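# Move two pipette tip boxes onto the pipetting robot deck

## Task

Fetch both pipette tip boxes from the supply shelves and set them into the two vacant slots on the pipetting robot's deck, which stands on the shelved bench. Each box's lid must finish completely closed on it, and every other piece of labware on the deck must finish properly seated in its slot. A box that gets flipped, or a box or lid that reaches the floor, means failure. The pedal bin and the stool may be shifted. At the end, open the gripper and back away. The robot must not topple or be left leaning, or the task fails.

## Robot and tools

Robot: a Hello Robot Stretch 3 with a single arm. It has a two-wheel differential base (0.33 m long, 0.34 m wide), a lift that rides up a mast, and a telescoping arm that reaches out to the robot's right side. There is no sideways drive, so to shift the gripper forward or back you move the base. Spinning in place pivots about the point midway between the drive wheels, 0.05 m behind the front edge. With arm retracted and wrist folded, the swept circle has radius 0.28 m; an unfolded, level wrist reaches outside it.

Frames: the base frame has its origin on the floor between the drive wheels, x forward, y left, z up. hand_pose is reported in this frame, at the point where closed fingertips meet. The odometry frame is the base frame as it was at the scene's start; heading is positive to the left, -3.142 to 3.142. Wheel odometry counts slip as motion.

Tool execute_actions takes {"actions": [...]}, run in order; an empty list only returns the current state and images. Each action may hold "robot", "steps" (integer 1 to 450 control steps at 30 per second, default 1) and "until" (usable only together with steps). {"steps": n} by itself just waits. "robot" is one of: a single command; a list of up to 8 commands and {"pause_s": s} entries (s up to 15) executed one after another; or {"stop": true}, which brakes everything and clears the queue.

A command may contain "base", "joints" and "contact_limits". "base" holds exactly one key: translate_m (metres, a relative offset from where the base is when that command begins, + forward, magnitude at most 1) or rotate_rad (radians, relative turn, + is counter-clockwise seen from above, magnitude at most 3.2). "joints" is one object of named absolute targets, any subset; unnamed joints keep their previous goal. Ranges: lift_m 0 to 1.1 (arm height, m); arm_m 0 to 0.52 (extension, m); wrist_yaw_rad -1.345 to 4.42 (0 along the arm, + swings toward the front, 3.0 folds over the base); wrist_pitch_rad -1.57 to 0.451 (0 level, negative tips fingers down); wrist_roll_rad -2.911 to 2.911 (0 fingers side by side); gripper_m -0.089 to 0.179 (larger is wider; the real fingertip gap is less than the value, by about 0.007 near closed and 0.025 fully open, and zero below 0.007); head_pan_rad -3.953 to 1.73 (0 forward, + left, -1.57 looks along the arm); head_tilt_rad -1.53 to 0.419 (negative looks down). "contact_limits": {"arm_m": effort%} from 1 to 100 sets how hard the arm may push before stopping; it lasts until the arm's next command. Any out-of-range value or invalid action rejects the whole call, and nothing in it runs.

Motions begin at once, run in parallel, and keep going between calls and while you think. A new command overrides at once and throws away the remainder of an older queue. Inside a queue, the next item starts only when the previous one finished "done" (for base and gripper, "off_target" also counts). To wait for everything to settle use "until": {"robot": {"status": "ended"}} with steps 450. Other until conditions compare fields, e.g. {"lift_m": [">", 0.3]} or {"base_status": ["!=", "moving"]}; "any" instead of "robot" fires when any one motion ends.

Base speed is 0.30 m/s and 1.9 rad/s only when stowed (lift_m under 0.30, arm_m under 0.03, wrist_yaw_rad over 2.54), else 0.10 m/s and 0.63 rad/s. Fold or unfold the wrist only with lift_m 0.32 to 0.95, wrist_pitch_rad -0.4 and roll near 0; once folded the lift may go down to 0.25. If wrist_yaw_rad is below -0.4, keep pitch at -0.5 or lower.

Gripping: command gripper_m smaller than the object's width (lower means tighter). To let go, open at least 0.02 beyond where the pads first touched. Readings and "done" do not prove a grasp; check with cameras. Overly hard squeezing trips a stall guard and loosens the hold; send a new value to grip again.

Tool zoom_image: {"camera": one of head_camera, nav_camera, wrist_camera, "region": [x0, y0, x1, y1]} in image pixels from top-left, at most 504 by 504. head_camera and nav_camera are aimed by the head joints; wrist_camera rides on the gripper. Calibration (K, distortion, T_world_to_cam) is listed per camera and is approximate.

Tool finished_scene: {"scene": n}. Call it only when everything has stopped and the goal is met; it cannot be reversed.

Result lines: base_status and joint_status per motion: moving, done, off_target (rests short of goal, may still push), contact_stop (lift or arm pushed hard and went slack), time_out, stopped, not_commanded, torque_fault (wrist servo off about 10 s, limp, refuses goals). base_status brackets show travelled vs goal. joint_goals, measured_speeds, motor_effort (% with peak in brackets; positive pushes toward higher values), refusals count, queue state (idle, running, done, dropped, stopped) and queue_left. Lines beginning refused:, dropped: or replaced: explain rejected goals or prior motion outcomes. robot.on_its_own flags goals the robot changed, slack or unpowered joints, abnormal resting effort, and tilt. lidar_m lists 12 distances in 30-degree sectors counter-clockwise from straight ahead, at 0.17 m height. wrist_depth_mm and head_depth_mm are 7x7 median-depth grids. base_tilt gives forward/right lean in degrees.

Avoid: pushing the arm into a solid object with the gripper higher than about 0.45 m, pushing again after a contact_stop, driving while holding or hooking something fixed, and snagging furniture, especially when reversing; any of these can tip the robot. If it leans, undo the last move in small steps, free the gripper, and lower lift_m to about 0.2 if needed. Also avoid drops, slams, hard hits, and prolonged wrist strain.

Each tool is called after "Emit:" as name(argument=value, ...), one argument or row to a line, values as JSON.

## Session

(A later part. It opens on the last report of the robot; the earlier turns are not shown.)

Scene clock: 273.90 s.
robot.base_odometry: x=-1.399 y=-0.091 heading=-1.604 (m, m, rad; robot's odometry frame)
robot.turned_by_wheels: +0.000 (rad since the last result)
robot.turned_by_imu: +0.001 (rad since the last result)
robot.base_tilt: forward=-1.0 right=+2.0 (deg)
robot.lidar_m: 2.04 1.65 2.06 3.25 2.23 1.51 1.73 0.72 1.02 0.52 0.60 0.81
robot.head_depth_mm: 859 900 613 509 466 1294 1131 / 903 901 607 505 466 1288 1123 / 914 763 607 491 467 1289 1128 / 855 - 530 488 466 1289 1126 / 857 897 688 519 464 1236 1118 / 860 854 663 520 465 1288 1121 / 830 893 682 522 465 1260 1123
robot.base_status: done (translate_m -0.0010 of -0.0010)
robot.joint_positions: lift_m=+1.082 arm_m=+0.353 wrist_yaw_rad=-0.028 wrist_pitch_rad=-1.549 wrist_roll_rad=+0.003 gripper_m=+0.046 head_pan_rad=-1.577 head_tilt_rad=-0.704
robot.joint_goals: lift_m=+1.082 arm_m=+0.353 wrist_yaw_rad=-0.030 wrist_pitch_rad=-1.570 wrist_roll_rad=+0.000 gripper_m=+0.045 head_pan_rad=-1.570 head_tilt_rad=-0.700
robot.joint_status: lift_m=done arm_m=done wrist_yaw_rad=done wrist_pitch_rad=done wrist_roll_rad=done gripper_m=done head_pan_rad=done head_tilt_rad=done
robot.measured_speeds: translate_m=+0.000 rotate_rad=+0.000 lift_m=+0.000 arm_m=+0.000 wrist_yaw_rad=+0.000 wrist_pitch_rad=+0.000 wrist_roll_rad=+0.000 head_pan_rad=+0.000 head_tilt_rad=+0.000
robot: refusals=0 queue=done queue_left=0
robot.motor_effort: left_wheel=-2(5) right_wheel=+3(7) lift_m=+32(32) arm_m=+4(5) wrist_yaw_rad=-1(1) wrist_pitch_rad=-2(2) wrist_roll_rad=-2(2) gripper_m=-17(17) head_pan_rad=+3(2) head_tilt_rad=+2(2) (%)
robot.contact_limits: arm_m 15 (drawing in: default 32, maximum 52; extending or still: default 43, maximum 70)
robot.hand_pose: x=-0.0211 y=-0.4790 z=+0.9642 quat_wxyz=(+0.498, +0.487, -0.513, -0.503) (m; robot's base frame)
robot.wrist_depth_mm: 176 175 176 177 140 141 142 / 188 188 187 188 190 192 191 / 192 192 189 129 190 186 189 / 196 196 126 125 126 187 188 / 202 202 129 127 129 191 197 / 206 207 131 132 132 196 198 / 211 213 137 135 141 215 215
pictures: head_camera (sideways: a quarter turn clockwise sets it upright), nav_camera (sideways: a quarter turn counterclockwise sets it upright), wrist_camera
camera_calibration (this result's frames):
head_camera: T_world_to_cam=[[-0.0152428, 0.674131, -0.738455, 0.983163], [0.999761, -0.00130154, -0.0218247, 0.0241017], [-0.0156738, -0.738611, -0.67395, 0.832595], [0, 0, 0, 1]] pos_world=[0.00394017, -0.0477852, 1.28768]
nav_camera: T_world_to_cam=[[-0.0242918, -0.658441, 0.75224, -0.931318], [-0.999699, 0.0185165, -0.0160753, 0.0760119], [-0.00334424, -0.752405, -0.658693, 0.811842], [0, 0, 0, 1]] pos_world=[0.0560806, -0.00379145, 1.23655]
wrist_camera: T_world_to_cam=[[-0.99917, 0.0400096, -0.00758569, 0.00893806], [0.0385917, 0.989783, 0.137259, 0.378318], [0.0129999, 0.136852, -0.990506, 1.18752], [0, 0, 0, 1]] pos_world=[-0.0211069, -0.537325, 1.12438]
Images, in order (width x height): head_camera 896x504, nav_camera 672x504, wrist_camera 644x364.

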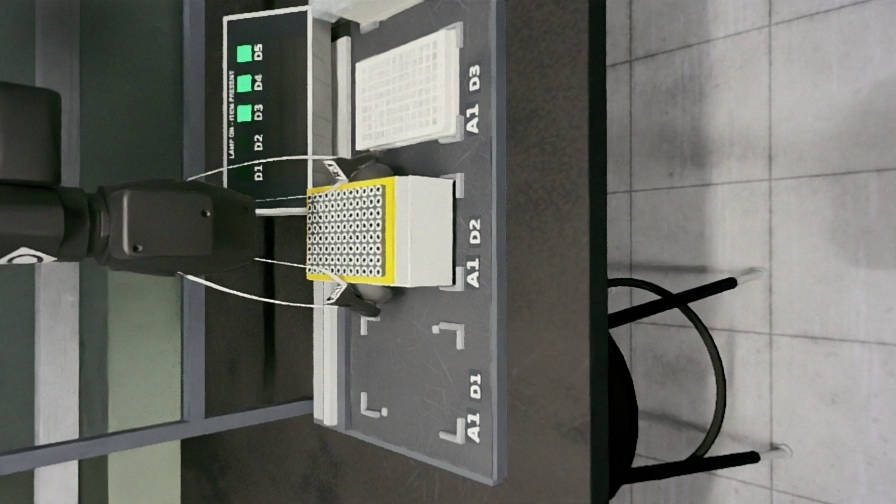

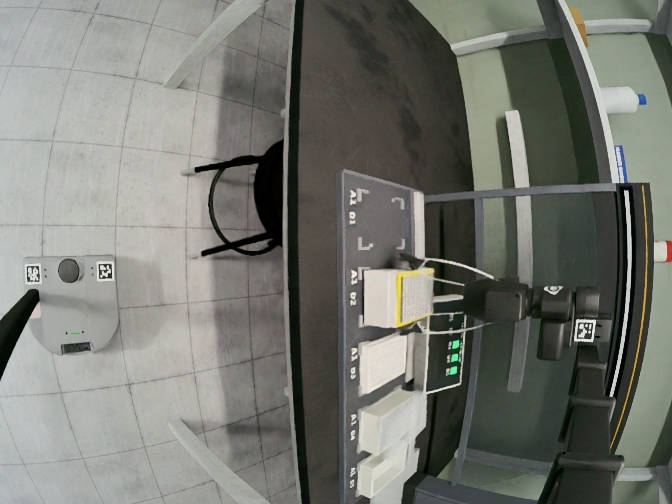

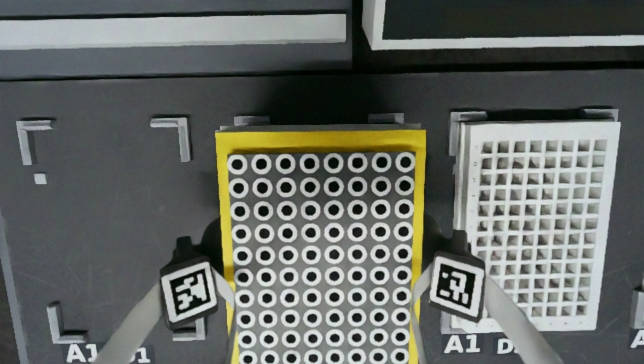

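Emit:
execute_actions(
  actions=[
    {"robot":[{"joints":{"lift_m":1.0765}}],"steps":450,"until":{"robot":{"status":"ended"}}},
  ],
)

Emit:
zoom_image(
  camera="head_camera",
  region=[380, 130, 500, 330],
)

Scene clock: 278.63 s.
robot.base_odometry: x=-1.399 y=-0.091 heading=-1.604 (m, m, rad; robot's odometry frame)
robot.turned_by_wheels: +0.000 (rad since the last result)
robot.turned_by_imu: +0.000 (rad since the last result)
robot.base_tilt: forward=-0.9 right=+1.9 (deg)
robot.lidar_m: 2.04 1.65 2.06 3.25 2.23 1.51 1.73 0.73 1.01 0.52 0.60 0.81
robot.head_depth_mm: 857 903 613 507 467 1291 1122 / 920 898 606 507 467 1291 1124 / 920 901 607 490 466 1294 1123 / 857 - 541 489 467 1289 1122 / 856 900 667 520 466 1238 1122 / 854 855 666 519 466 1280 1118 / 836 894 685 520 465 1263 1115
robot.base_status: done (translate_m -0.0010 of -0.0010)
robot.joint_positions: lift_m=+1.077 arm_m=+0.353 wrist_yaw_rad=-0.028 wrist_pitch_rad=-1.549 wrist_roll_rad=+0.003 gripper_m=+0.046 head_pan_rad=-1.577 head_tilt_rad=-0.704
robot.joint_goals: lift_m=+1.077 arm_m=+0.353 wrist_yaw_rad=-0.030 wrist_pitch_rad=-1.570 wrist_roll_rad=+0.000 gripper_m=+0.045 head_pan_rad=-1.570 head_tilt_rad=-0.700
robot.joint_status: lift_m=done arm_m=done wrist_yaw_rad=done wrist_pitch_rad=done wrist_roll_rad=done gripper_m=done head_pan_rad=done head_tilt_rad=done
robot.measured_speeds: translate_m=+0.000 rotate_rad=+0.000 lift_m=+0.000 arm_m=+0.000 wrist_yaw_rad=+0.000 wrist_pitch_rad=+0.000 wrist_roll_rad=+0.000 head_pan_rad=+0.000 head_tilt_rad=+0.000
robot: refusals=0 queue=done queue_left=0
robot.motor_effort: left_wheel=-2(2) right_wheel=+3(4) lift_m=+30(32) arm_m=+4(5) wrist_yaw_rad=-2(2) wrist_pitch_rad=-1(2) wrist_roll_rad=-2(2) gripper_m=-17(17) head_pan_rad=+2(2) head_tilt_rad=+1(2) (%)
robot.contact_limits: arm_m 15 (drawing in: default 32, maximum 52; extending or still: default 43, maximum 70)
robot.hand_pose: x=-0.0211 y=-0.4792 z=+0.9588 quat_wxyz=(+0.498, +0.486, -0.513, -0.503) (m; robot's base frame)
robot.wrist_depth_mm: 170 166 166 172 136 136 137 / 183 183 183 183 186 187 186 / 186 186 186 129 186 183 182 / 191 191 126 125 126 183 182 / 196 197 129 128 129 187 187 / 201 202 131 132 132 190 193 / 204 206 136 135 140 208 210
pictures: head_camera (sideways: a quarter turn clockwise sets it upright), nav_camera (sideways: a quarter turn counterclockwise sets it upright), wrist_camera
camera_calibration (this result's frames):
head_camera: T_world_to_cam=[[-0.0152426, 0.674131, -0.738455, 0.983163], [0.999761, -0.00130178, -0.0218247, 0.0241017], [-0.015674, -0.738611, -0.67395, 0.832595], [0, 0, 0, 1]] pos_world=[0.00394015, -0.0477852, 1.28768]
nav_camera: T_world_to_cam=[[-0.024292, -0.658441, 0.75224, -0.931318], [-0.999699, 0.0185167, -0.0160753, 0.0760119], [-0.00334442, -0.752405, -0.658693, 0.811842], [0, 0, 0, 1]] pos_world=[0.0560806, -0.00379147, 1.23655]
wrist_camera: T_world_to_cam=[[-0.999171, 0.0400075, -0.00759213, 0.0089055], [0.0385957, 0.989857, 0.136721, 0.379809], [0.012985, 0.136315, -0.99058, 1.18194], [0, 0, 0, 1]] pos_world=[-0.0211083, -0.537428, 1.11894]
Images, in order (width x height): head_camera 896x504, nav_camera 672x504, wrist_camera 644x364.

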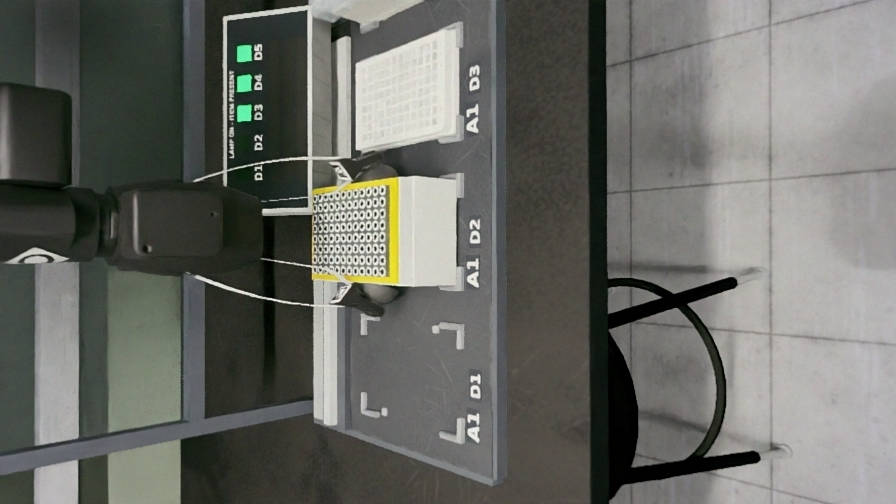

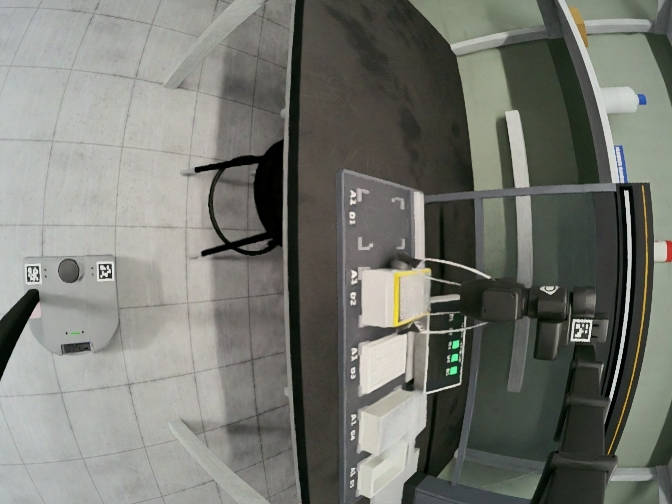

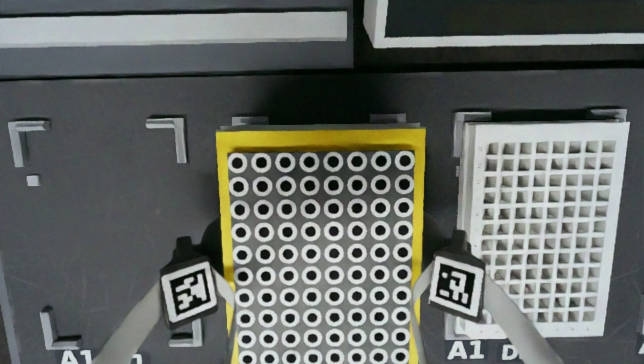

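Region (380, 130, 500, 330) of head_camera's 896x504 image, scaled by 2.520, with more detail than that image has; it fills the left 302 columns of this view, and the rest is white.

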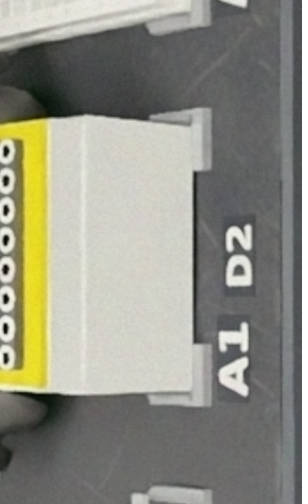

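Emit:
execute_actions(
  actions=[
    {"robot":[{"joints":{"gripper_m":0.11}},{"joints":{"lift_m":1.1}},{"joints":{"gripper_m":0.125}},{"joints":{"arm_m":0.05}}],"steps":450,"until":{"robot":{"status":"ended"}}},
  ],
)

Scene clock: 287.53 s.
robot.base_odometry: x=-1.399 y=-0.091 heading=-1.604 (m, m, rad; robot's odometry frame)
robot.turned_by_wheels: +0.000 (rad since the last result)
robot.turned_by_imu: +0.001 (rad since the last result)
robot.base_tilt: forward=-0.9 right=+1.9 (deg)
robot.lidar_m: 2.04 1.66 2.05 3.24 2.23 1.52 1.73 0.73 1.01 0.52 0.60 0.81
robot.head_depth_mm: - - 596 518 467 1266 1132 / - - - - - 1290 1124 / - - - - - 1291 1121 / 845 899 711 - 1407 1290 1133 / 859 901 665 521 467 1237 1114 / 858 853 665 520 466 1291 1119 / 837 894 686 521 466 1266 1122
robot.base_status: done (translate_m -0.0010 of -0.0010)
robot.joint_positions: lift_m=+1.099 arm_m=+0.050 wrist_yaw_rad=-0.029 wrist_pitch_rad=-1.549 wrist_roll_rad=+0.003 gripper_m=+0.125 head_pan_rad=-1.577 head_tilt_rad=-0.704
robot.joint_goals: lift_m=+1.100 arm_m=+0.050 wrist_yaw_rad=-0.030 wrist_pitch_rad=-1.570 wrist_roll_rad=+0.000 gripper_m=+0.125 head_pan_rad=-1.570 head_tilt_rad=-0.700
robot.joint_status: lift_m=done arm_m=done wrist_yaw_rad=done wrist_pitch_rad=done wrist_roll_rad=done gripper_m=done head_pan_rad=done head_tilt_rad=done
robot.measured_speeds: translate_m=+0.000 rotate_rad=+0.000 lift_m=+0.000 arm_m=+0.000 wrist_yaw_rad=+0.000 wrist_pitch_rad=+0.000 wrist_roll_rad=+0.000 head_pan_rad=+0.000 head_tilt_rad=+0.000
robot: refusals=0 queue=done queue_left=0
robot.motor_effort: left_wheel=-2(2) right_wheel=+4(3) lift_m=+46(47) arm_m=-6(13) wrist_yaw_rad=-1(2) wrist_pitch_rad=-2(3) wrist_roll_rad=-2(2) gripper_m=+0(85) head_pan_rad=+3(2) head_tilt_rad=+2(2) (%)
robot.hand_pose: x=-0.0211 y=-0.1767 z=+0.9807 quat_wxyz=(+0.497, +0.486, -0.513, -0.503) (m; robot's base frame)
robot.wrist_depth_mm: 210 209 210 212 212 213 213 / - - - - - - 825 / - - - - - - - / - - - - - - - / - - - - - - - / - - - - - - - / - - - - - - -
pictures: head_camera (sideways: a quarter turn clockwise sets it upright), nav_camera (sideways: a quarter turn counterclockwise sets it upright), wrist_camera
camera_calibration (this result's frames):
head_camera: T_world_to_cam=[[-0.0152436, 0.673999, -0.738575, 0.98332], [0.999761, -0.0013053, -0.0218255, 0.0241027], [-0.0156744, -0.738731, -0.673818, 0.832424], [0, 0, 0, 1]] pos_world=[0.00394016, -0.0477878, 1.28768]
nav_camera: T_world_to_cam=[[-0.024291, -0.658307, 0.752358, -0.931471], [-0.999699, 0.0185135, -0.0160775, 0.0760148], [-0.00334484, -0.752522, -0.658559, 0.811668], [0, 0, 0, 1]] pos_world=[0.0560806, -0.00380308, 1.23655]
wrist_camera: T_world_to_cam=[[-0.999147, 0.0405911, -0.00758416, -0.00292048], [0.0391668, 0.989749, 0.13734, 0.076712], [0.0130812, 0.136925, -0.990495, 1.16248], [0, 0, 0, 1]] pos_world=[-0.0211291, -0.23498, 1.14087]
Images, in order (width x height): head_camera 896x504, nav_camera 672x504, wrist_camera 644x364.

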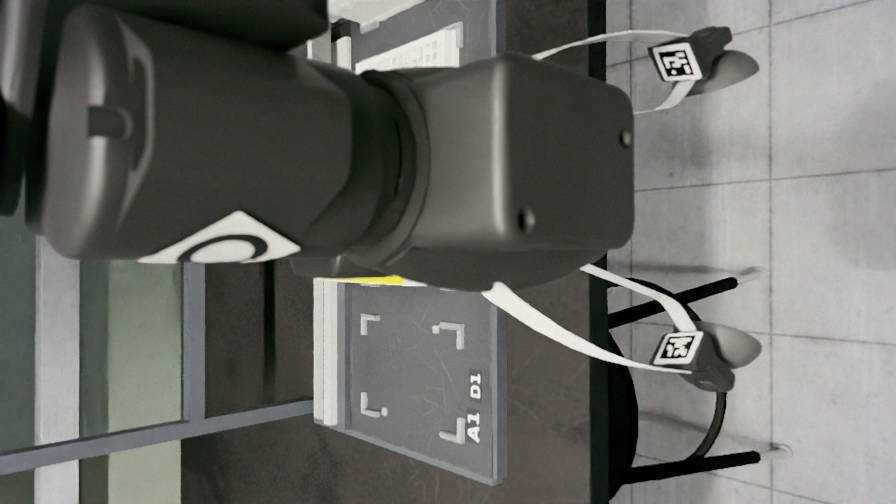

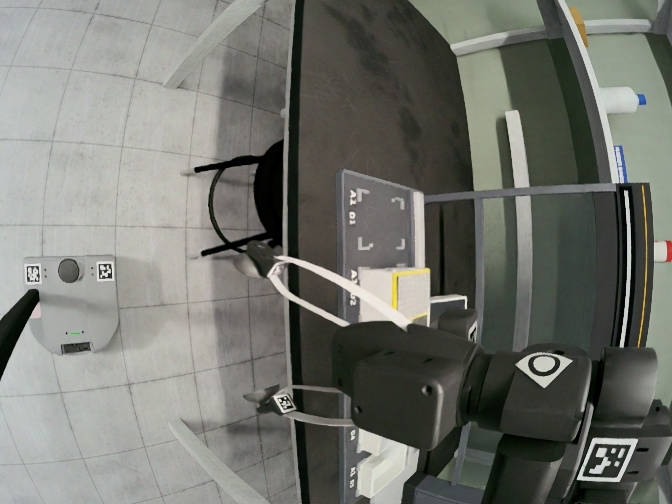

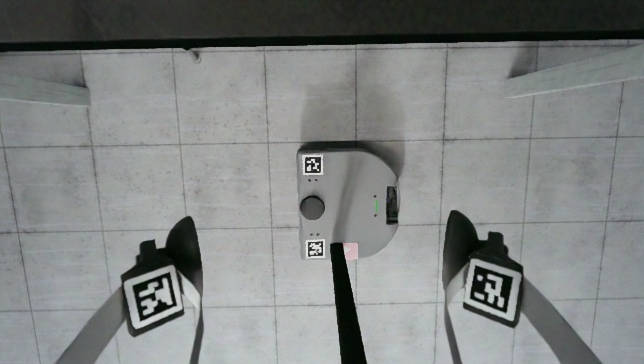

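Now back to the D4 parking pose to pick the cover.

Emit:
execute_actions(
  actions=[
    {"robot":[{"base":{"translate_m":-0.2645},"joints":{"wrist_pitch_rad":-0.9,"wrist_yaw_rad":0.125,"gripper_m":0.14}},{"joints":{"arm_m":0.21},"contact_limits":{"arm_m":15}}],"steps":450,"until":{"robot":{"status":"ended"}}},
  ],
)

Scene clock: 297.37 s.
robot.base_odometry: x=-1.390 y=+0.173 heading=-1.604 (m, m, rad; robot's odometry frame)
robot.turned_by_wheels: +0.000 (rad since the last result)
robot.turned_by_imu: +0.000 (rad since the last result)
robot.base_tilt: forward=-1.2 right=+2.0 (deg)
robot.lidar_m: 2.31 1.89 2.44 3.25 1.33 1.31 1.47 0.50 1.01 0.98 0.61 0.78
robot.head_depth_mm: 928 903 668 515 467 1293 1086 / 926 901 667 504 465 1289 1126 / - - 630 506 467 1288 1119 / - - 602 491 465 1286 1124 / 854 949 606 506 466 1286 1124 / 857 895 606 504 466 1290 1125 / 855 898 602 513 466 1227 1119
robot.base_status: done (translate_m -0.2645 of -0.2645)
robot.joint_positions: lift_m=+1.099 arm_m=+0.210 wrist_yaw_rad=+0.124 wrist_pitch_rad=-0.915 wrist_roll_rad=+0.003 gripper_m=+0.140 head_pan_rad=-1.577 head_tilt_rad=-0.704
robot.joint_goals: lift_m=+1.100 arm_m=+0.210 wrist_yaw_rad=+0.125 wrist_pitch_rad=-0.900 wrist_roll_rad=+0.000 gripper_m=+0.140 head_pan_rad=-1.570 head_tilt_rad=-0.700
robot.joint_status: lift_m=done arm_m=done wrist_yaw_rad=done wrist_pitch_rad=done wrist_roll_rad=done gripper_m=done head_pan_rad=done head_tilt_rad=done
robot.measured_speeds: translate_m=+0.000 rotate_rad=+0.000 lift_m=+0.000 arm_m=+0.000 wrist_yaw_rad=+0.000 wrist_pitch_rad=+0.000 wrist_roll_rad=+0.000 head_pan_rad=+0.000 head_tilt_rad=+0.000
robot: refusals=0 queue=done queue_left=0
robot.motor_effort: left_wheel=-2(7) right_wheel=+3(4) lift_m=+45(45) arm_m=+4(4) wrist_yaw_rad=+1(2) wrist_pitch_rad=+4(5) wrist_roll_rad=-2(2) gripper_m=+0(69) head_pan_rad=+2(3) head_tilt_rad=+3(2) (%)
robot.contact_limits: arm_m 15 (drawing in: default 32, maximum 52; extending or still: default 43, maximum 70)
robot.hand_pose: x=-0.0047 y=-0.4908 z=+1.0197 quat_wxyz=(+0.652, +0.350, -0.615, -0.273) (m; robot's base frame)
robot.wrist_depth_mm: 383 251 248 391 382 381 377 / 327 251 246 340 355 353 351 / 291 253 249 290 320 322 309 / 247 282 284 278 275 272 284 / 249 257 256 220 255 267 261 / 242 - 238 205 235 - 242 / 232 216 223 191 223 223 232
pictures: head_camera (sideways: a quarter turn clockwise sets it upright), nav_camera (sideways: a quarter turn counterclockwise sets it upright), wrist_camera
camera_calibration (this result's frames):
head_camera: T_world_to_cam=[[-0.0152437, 0.673999, -0.738575, 0.98332], [0.999761, -0.0013052, -0.0218255, 0.0241027], [-0.0156743, -0.738731, -0.673818, 0.832424], [0, 0, 0, 1]] pos_world=[0.00394016, -0.0477878, 1.28768]
nav_camera: T_world_to_cam=[[-0.0242909, -0.658306, 0.752358, -0.931471], [-0.999699, 0.0185134, -0.0160776, 0.0760149], [-0.00334475, -0.752522, -0.658558, 0.811667], [0, 0, 0, 1]] pos_world=[0.0560806, -0.00380311, 1.23655]
wrist_camera: T_world_to_cam=[[-0.992834, -0.118783, -0.0130708, -0.0460449], [-0.098241, 0.873588, -0.476647, 0.950057], [0.0680359, -0.471947, -0.878998, 0.831582], [0, 0, 0, 1]] pos_world=[-0.00895795, -0.442965, 1.1832]
Images, in order (width x height): head_camera 896x504, nav_camera 672x504, wrist_camera 644x364.

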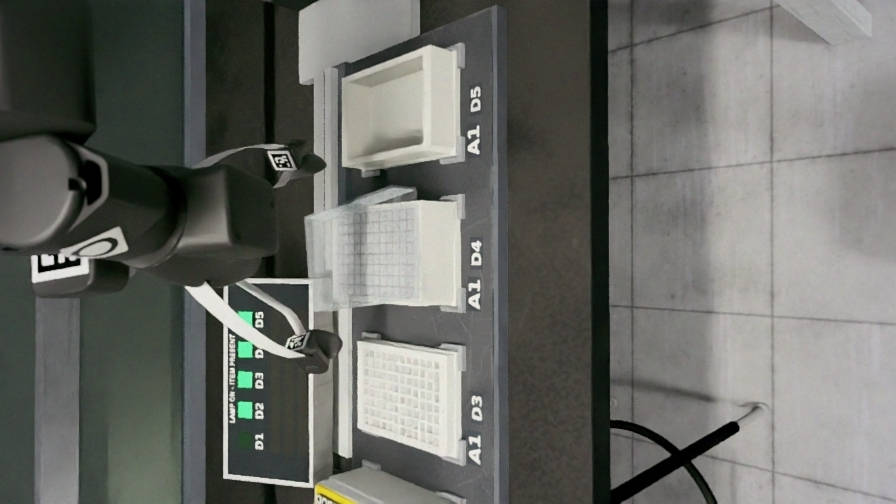

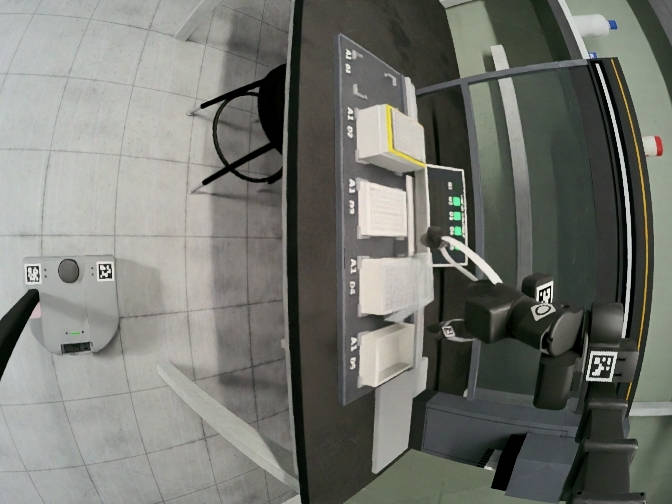

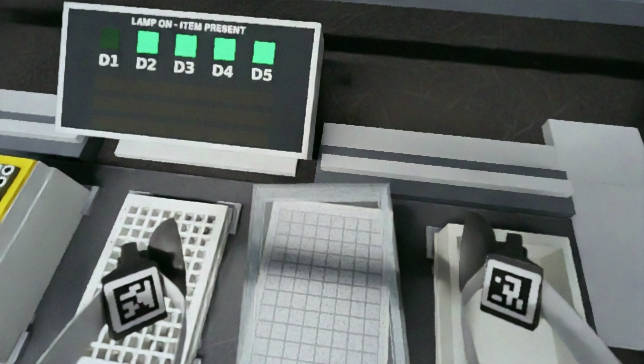

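Emit:
execute_actions(
  actions=[
    {"robot":[{"joints":{"gripper_m":0.113,"arm_m":0.2115},"contact_limits":{"arm_m":15}},{"joints":{"lift_m":1.055}},{"joints":{"gripper_m":0.065}},{"joints":{"lift_m":1.09}}],"steps":450,"until":{"robot":{"status":"ended"}}},
  ],
)

Scene clock: 304.03 s.
robot.base_odometry: x=-1.390 y=+0.173 heading=-1.604 (m, m, rad; robot's odometry frame)
robot.turned_by_wheels: +0.000 (rad since the last result)
robot.turned_by_imu: +0.001 (rad since the last result)
robot.base_tilt: forward=-1.0 right=+2.0 (deg)
robot.lidar_m: 2.30 1.89 2.44 3.25 1.33 1.32 1.47 0.50 1.01 0.98 0.61 0.78
robot.head_depth_mm: - 904 668 513 467 1294 1087 / - 900 669 504 466 1285 1122 / - 899 628 506 467 1294 1119 / - - 566 490 466 1302 1123 / 859 901 605 505 467 1287 1122 / 855 900 607 504 465 1297 1124 / 858 894 603 513 465 1236 1122
robot.base_status: done (translate_m -0.2645 of -0.2645)
robot.joint_positions: lift_m=+1.090 arm_m=+0.211 wrist_yaw_rad=+0.124 wrist_pitch_rad=-0.914 wrist_roll_rad=+0.003 gripper_m=+0.066 head_pan_rad=-1.577 head_tilt_rad=-0.704
robot.joint_goals: lift_m=+1.090 arm_m=+0.211 wrist_yaw_rad=+0.125 wrist_pitch_rad=-0.900 wrist_roll_rad=+0.000 gripper_m=+0.065 head_pan_rad=-1.570 head_tilt_rad=-0.700
robot.joint_status: lift_m=done arm_m=done wrist_yaw_rad=done wrist_pitch_rad=done wrist_roll_rad=done gripper_m=done head_pan_rad=done head_tilt_rad=done
robot.measured_speeds: translate_m=+0.000 rotate_rad=+0.000 lift_m=+0.000 arm_m=+0.000 wrist_yaw_rad=+0.000 wrist_pitch_rad=+0.000 wrist_roll_rad=+0.000 head_pan_rad=+0.000 head_tilt_rad=+0.000
robot: refusals=0 queue=done queue_left=0
robot.motor_effort: left_wheel=-2(2) right_wheel=+3(3) lift_m=+45(48) arm_m=+5(3) wrist_yaw_rad=+1(1) wrist_pitch_rad=+4(5) wrist_roll_rad=-2(2) gripper_m=-13(91) head_pan_rad=+3(3) head_tilt_rad=+1(2) (%)
robot.contact_limits: arm_m 15 (drawing in: default 32, maximum 52; extending or still: default 43, maximum 70)
robot.hand_pose: x=-0.0046 y=-0.4924 z=+1.0107 quat_wxyz=(+0.652, +0.350, -0.615, -0.273) (m; robot's base frame)
robot.wrist_depth_mm: 305 240 237 362 378 377 371 / 281 243 239 327 343 342 340 / 280 246 241 281 297 311 297 / 257 275 273 269 266 263 270 / 246 244 247 211 236 240 253 / 234 230 229 196 230 234 230 / 214 210 217 183 216 214 218
pictures: head_camera (sideways: a quarter turn clockwise sets it upright), nav_camera (sideways: a quarter turn counterclockwise sets it upright), wrist_camera
camera_calibration (this result's frames):
head_camera: T_world_to_cam=[[-0.0152435, 0.673999, -0.738575, 0.98332], [0.999761, -0.00130555, -0.0218255, 0.0241027], [-0.0156746, -0.738731, -0.673818, 0.832424], [0, 0, 0, 1]] pos_world=[0.00394015, -0.0477878, 1.28768]
nav_camera: T_world_to_cam=[[-0.0242911, -0.658307, 0.752358, -0.931471], [-0.999699, 0.0185138, -0.0160776, 0.0760148], [-0.00334502, -0.752522, -0.658558, 0.811667], [0, 0, 0, 1]] pos_world=[0.0560806, -0.00380312, 1.23655]
wrist_camera: T_world_to_cam=[[-0.992834, -0.118786, -0.0130717, -0.0463415], [-0.0982317, 0.873507, -0.476797, 0.947242], [0.0680549, -0.472096, -0.878916, 0.822813], [0, 0, 0, 1]] pos_world=[-0.00895673, -0.444481, 1.17422]
Images, in order (width x height): head_camera 896x504, nav_camera 672x504, wrist_camera 644x364.

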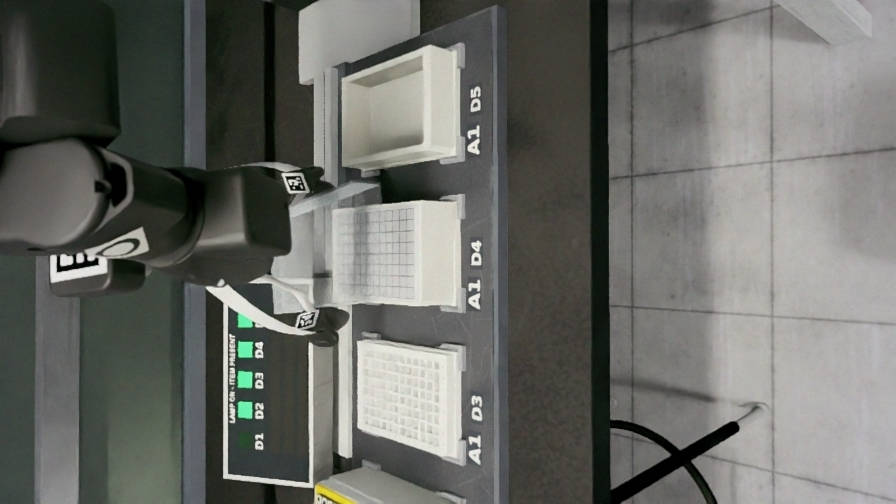

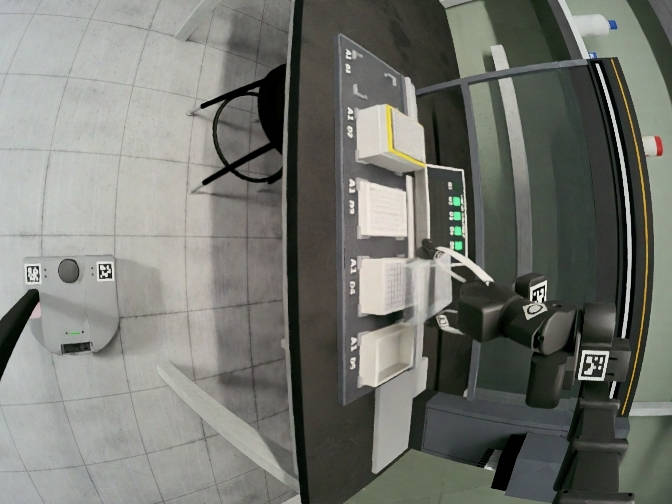

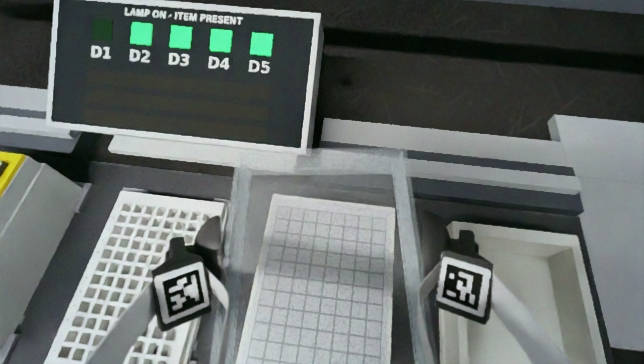

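Emit:
execute_actions(
  actions=[
    {"robot":[{"joints":{"lift_m":1.1,"wrist_yaw_rad":-0.03,"arm_m":0.214},"contact_limits":{"arm_m":15}},{"base":{"translate_m":0.2685}},{"joints":{"lift_m":1.082}}],"steps":450,"until":{"robot":{"status":"ended"}}},
  ],
)

Emit:
zoom_image(
  camera="wrist_camera",
  region=[180, 120, 480, 364],
)

Emit:
zoom_image(
  camera="head_camera",
  region=[280, 130, 500, 330],
)

Scene clock: 316.70 s.
robot.base_odometry: x=-1.399 y=-0.095 heading=-1.604 (m, m, rad; robot's odometry frame)
robot.turned_by_wheels: +0.000 (rad since the last result)
robot.turned_by_imu: +0.001 (rad since the last result)
robot.base_tilt: forward=-1.0 right=+1.9 (deg)
robot.lidar_m: 2.04 1.65 2.05 3.25 2.24 1.52 1.73 0.73 1.01 0.52 0.59 0.81
robot.head_depth_mm: - 903 608 507 467 1290 1129 / - 762 607 506 466 1304 1120 / - - 598 492 467 1294 1122 / 843 - 547 490 466 1287 1117 / 860 898 664 522 466 1261 1118 / 854 850 664 520 467 1283 1121 / 842 943 685 538 466 1250 1124
robot.base_status: done (translate_m +0.2685 of +0.2685)
robot.joint_positions: lift_m=+1.082 arm_m=+0.214 wrist_yaw_rad=-0.028 wrist_pitch_rad=-0.914 wrist_roll_rad=+0.003 gripper_m=+0.066 head_pan_rad=-1.577 head_tilt_rad=-0.704
robot.joint_goals: lift_m=+1.082 arm_m=+0.214 wrist_yaw_rad=-0.030 wrist_pitch_rad=-0.900 wrist_roll_rad=+0.000 gripper_m=+0.065 head_pan_rad=-1.570 head_tilt_rad=-0.700
robot.joint_status: lift_m=done arm_m=done wrist_yaw_rad=done wrist_pitch_rad=done wrist_roll_rad=done gripper_m=done head_pan_rad=done head_tilt_rad=done
robot.measured_speeds: translate_m=+0.000 rotate_rad=+0.000 lift_m=+0.000 arm_m=+0.000 wrist_yaw_rad=+0.000 wrist_pitch_rad=+0.000 wrist_roll_rad=+0.000 head_pan_rad=+0.000 head_tilt_rad=+0.000
robot: refusals=0 queue=done queue_left=0
robot.motor_effort: left_wheel=-2(4) right_wheel=+4(9) lift_m=+31(47) arm_m=+4(8) wrist_yaw_rad=-2(3) wrist_pitch_rad=+5(4) wrist_roll_rad=-2(2) gripper_m=-12(12) head_pan_rad=+3(3) head_tilt_rad=+2(2) (%)
robot.contact_limits: arm_m 15 (drawing in: default 32, maximum 52; extending or still: default 43, maximum 70)
robot.hand_pose: x=-0.0254 y=-0.4958 z=+1.0033 quat_wxyz=(+0.629, +0.303, -0.639, -0.322) (m; robot's base frame)
robot.wrist_depth_mm: 352 367 368 368 227 225 226 / 330 326 331 332 227 227 228 / 306 290 291 289 227 229 229 / 276 260 259 260 279 278 264 / 254 246 241 180 233 236 235 / 232 231 223 168 172 219 224 / 214 214 212 157 185 206 211
pictures: head_camera (sideways: a quarter turn clockwise sets it upright), nav_camera (sideways: a quarter turn counterclockwise sets it upright), wrist_camera
camera_calibration (this result's frames):
head_camera: T_world_to_cam=[[-0.0152435, 0.673999, -0.738575, 0.98332], [0.999761, -0.00130555, -0.0218255, 0.0241027], [-0.0156746, -0.738731, -0.673818, 0.832424], [0, 0, 0, 1]] pos_world=[0.00394015, -0.0477878, 1.28768]
nav_camera: T_world_to_cam=[[-0.0242911, -0.658307, 0.752358, -0.931471], [-0.999699, 0.0185138, -0.0160776, 0.0760148], [-0.00334502, -0.752522, -0.658558, 0.811667], [0, 0, 0, 1]] pos_world=[0.0560806, -0.00380312, 1.23655]
wrist_camera: T_world_to_cam=[[-0.999379, 0.0327164, -0.0130721, 0.00745653], [0.0349898, 0.878316, -0.476799, 0.950444], [-0.0041177, -0.47696, -0.878915, 0.811788], [0, 0, 0, 1]] pos_world=[-0.0224612, -0.447843, 1.16676]
Images, in order (width x height): head_camera 896x504, nav_camera 672x504, wrist_camera 644x364.

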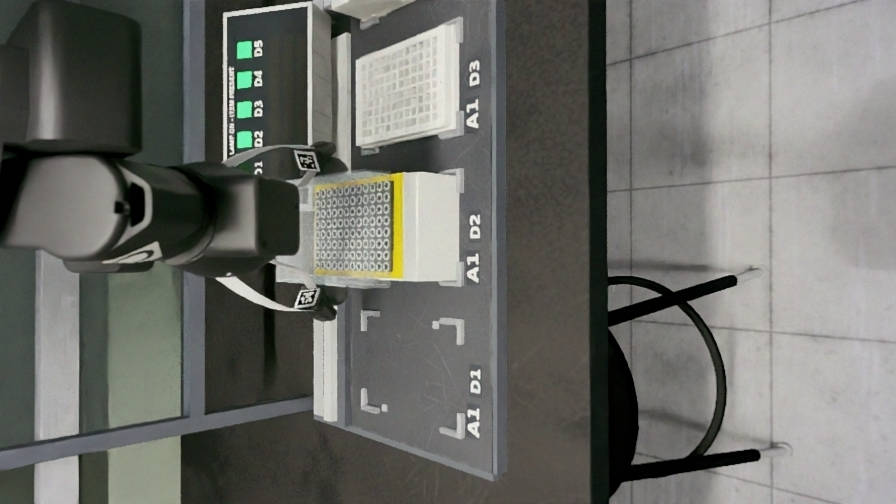

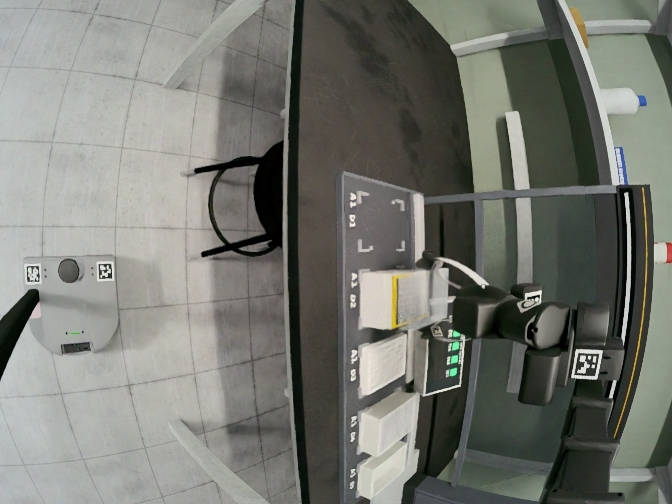

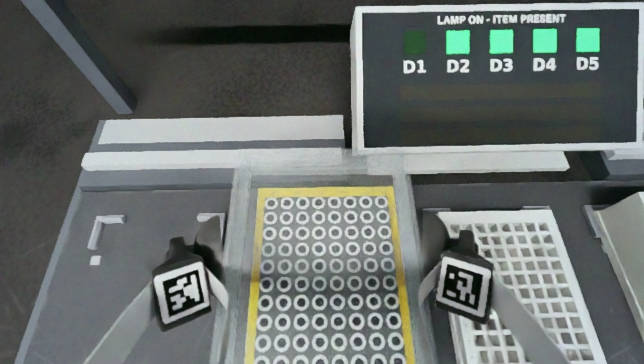

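Region (180, 120, 480, 364) of wrist_camera's 644x364 image, scaled by 1.680; it fills the top 410 rows of this view, and the rest is white.

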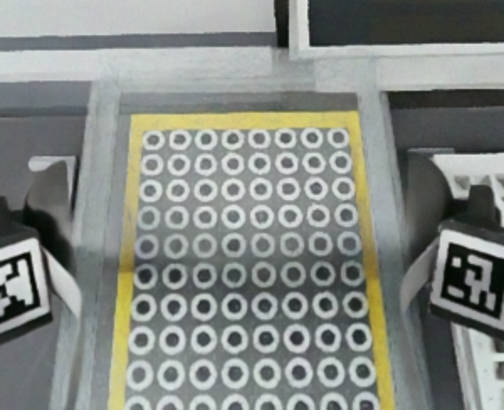

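Region (280, 130, 500, 330) of head_camera's 896x504 image, scaled by 2.291, with more detail than that image has; it fills the top 458 rows of this view, and the rest is white.

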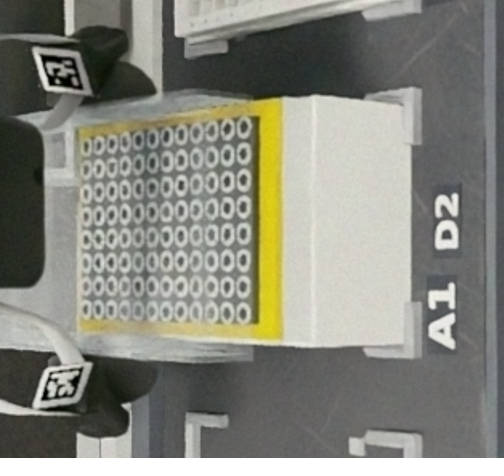

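Emit:
execute_actions(
  actions=[
    {"robot":[{"joints":{"wrist_yaw_rad":-0.021},"base":{"translate_m":-0.0035}},{"joints":{"lift_m":1.074}}],"steps":450,"until":{"robot":{"status":"ended"}}},
  ],
)

Emit:
zoom_image(
  camera="wrist_camera",
  region=[180, 120, 480, 364],
)

Emit:
zoom_image(
  camera="head_camera",
  region=[280, 130, 500, 330],
)

Scene clock: 324.13 s.
robot.base_odometry: x=-1.399 y=-0.091 heading=-1.604 (m, m, rad; robot's odometry frame)
robot.turned_by_wheels: +0.000 (rad since the last result)
robot.turned_by_imu: +0.001 (rad since the last result)
robot.base_tilt: forward=-1.1 right=+2.0 (deg)
robot.lidar_m: 2.04 1.65 2.06 3.25 2.23 1.52 1.74 0.73 1.02 0.52 0.60 0.81
robot.head_depth_mm: 846 839 612 506 468 1294 1119 / - 626 607 506 466 1287 1120 / - - 595 491 466 1295 1117 / 844 - 525 490 466 1287 1123 / 860 898 664 520 466 1234 1122 / 855 857 663 520 465 1289 1115 / 841 898 688 520 466 1261 1119
robot.base_status: done (translate_m -0.0035 of -0.0035)
robot.joint_positions: lift_m=+1.074 arm_m=+0.214 wrist_yaw_rad=-0.023 wrist_pitch_rad=-0.914 wrist_roll_rad=+0.003 gripper_m=+0.066 head_pan_rad=-1.577 head_tilt_rad=-0.704
robot.joint_goals: lift_m=+1.074 arm_m=+0.214 wrist_yaw_rad=-0.021 wrist_pitch_rad=-0.900 wrist_roll_rad=+0.000 gripper_m=+0.065 head_pan_rad=-1.570 head_tilt_rad=-0.700
robot.joint_status: lift_m=done arm_m=done wrist_yaw_rad=done wrist_pitch_rad=done wrist_roll_rad=done gripper_m=done head_pan_rad=done head_tilt_rad=done
robot.measured_speeds: translate_m=+0.000 rotate_rad=+0.000 lift_m=+0.000 arm_m=+0.000 wrist_yaw_rad=+0.000 wrist_pitch_rad=+0.000 wrist_roll_rad=+0.000 head_pan_rad=+0.000 head_tilt_rad=+0.000
robot: refusals=0 queue=done queue_left=0
robot.motor_effort: left_wheel=-2(8) right_wheel=+2(5) lift_m=+31(32) arm_m=+5(5) wrist_yaw_rad=+1(1) wrist_pitch_rad=+5(5) wrist_roll_rad=-1(2) gripper_m=-12(12) head_pan_rad=+2(2) head_tilt_rad=+1(1) (%)
robot.contact_limits: arm_m 15 (drawing in: default 32, maximum 52; extending or still: default 43, maximum 70)
robot.hand_pose: x=-0.0248 y=-0.4959 z=+0.9952 quat_wxyz=(+0.630, +0.304, -0.639, -0.320) (m; robot's base frame)
robot.wrist_depth_mm: 299 358 355 353 218 219 219 / 324 316 322 322 219 220 220 / 292 279 280 279 222 221 222 / 267 255 255 190 257 255 256 / 242 239 235 172 230 228 230 / 222 224 164 160 164 214 215 / 207 207 203 150 202 197 200
pictures: head_camera (sideways: a quarter turn clockwise sets it upright), nav_camera (sideways: a quarter turn counterclockwise sets it upright), wrist_camera
camera_calibration (this result's frames):
head_camera: T_world_to_cam=[[-0.0152435, 0.673999, -0.738575, 0.98332], [0.999761, -0.00130556, -0.0218255, 0.0241027], [-0.0156746, -0.738731, -0.673818, 0.832424], [0, 0, 0, 1]] pos_world=[0.00394015, -0.0477878, 1.28768]
nav_camera: T_world_to_cam=[[-0.0242911, -0.658306, 0.752358, -0.931471], [-0.999699, 0.0185138, -0.0160776, 0.0760149], [-0.00334502, -0.752522, -0.658558, 0.811667], [0, 0, 0, 1]] pos_world=[0.0560806, -0.00380314, 1.23655]
wrist_camera: T_world_to_cam=[[-0.999528, 0.027791, -0.013072, 0.00558228], [0.030661, 0.878478, -0.476799, 0.94659], [-0.00176724, -0.476975, -0.878915, 0.804792], [0, 0, 0, 1]] pos_world=[-0.0220215, -0.447848, 1.15875]
Images, in order (width x height): head_camera 896x504, nav_camera 672x504, wrist_camera 644x364.

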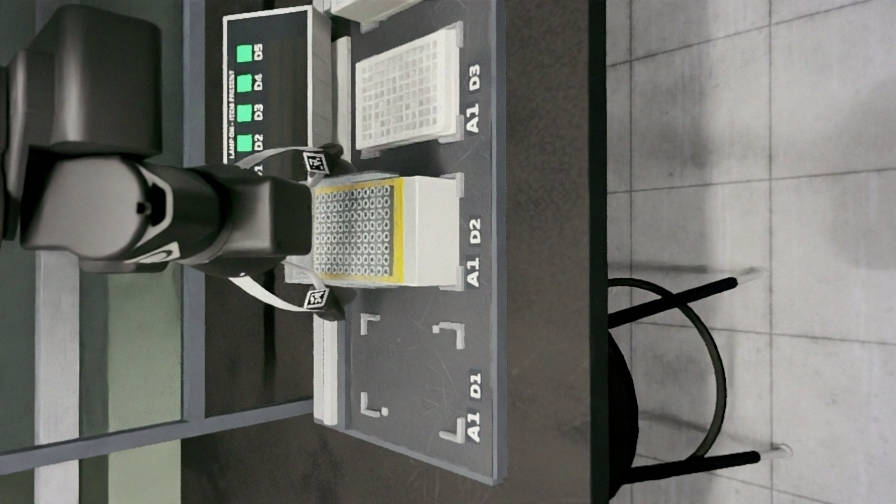

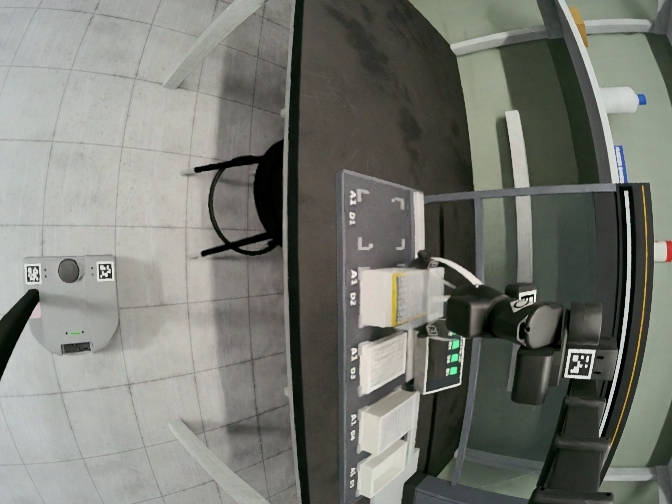

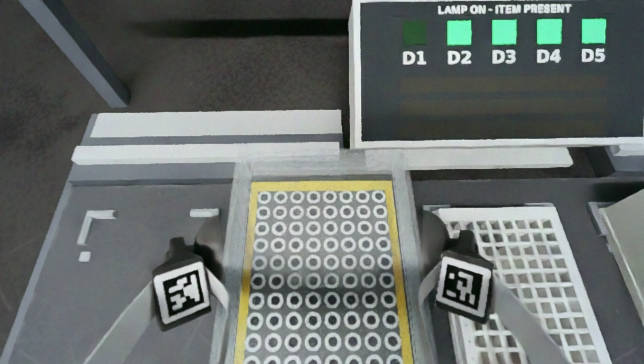

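Region (180, 120, 480, 364) of wrist_camera's 644x364 image, scaled by 1.680; it fills the top 410 rows of this view, and the rest is white.

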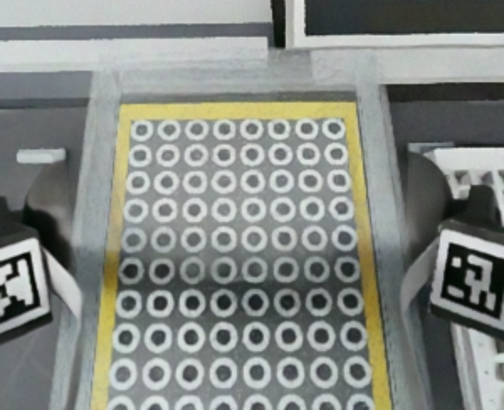

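Region (280, 130, 500, 330) of head_camera's 896x504 image, scaled by 2.291, with more detail than that image has; it fills the top 458 rows of this view, and the rest is white.

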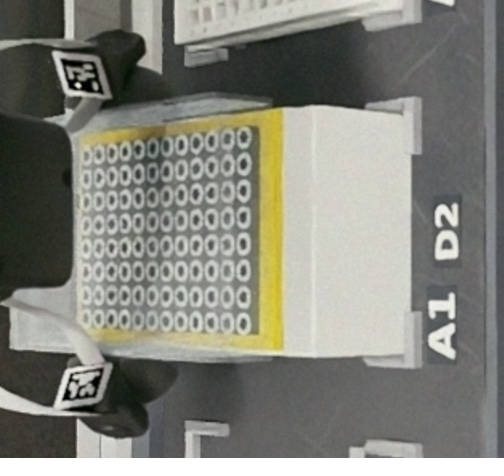

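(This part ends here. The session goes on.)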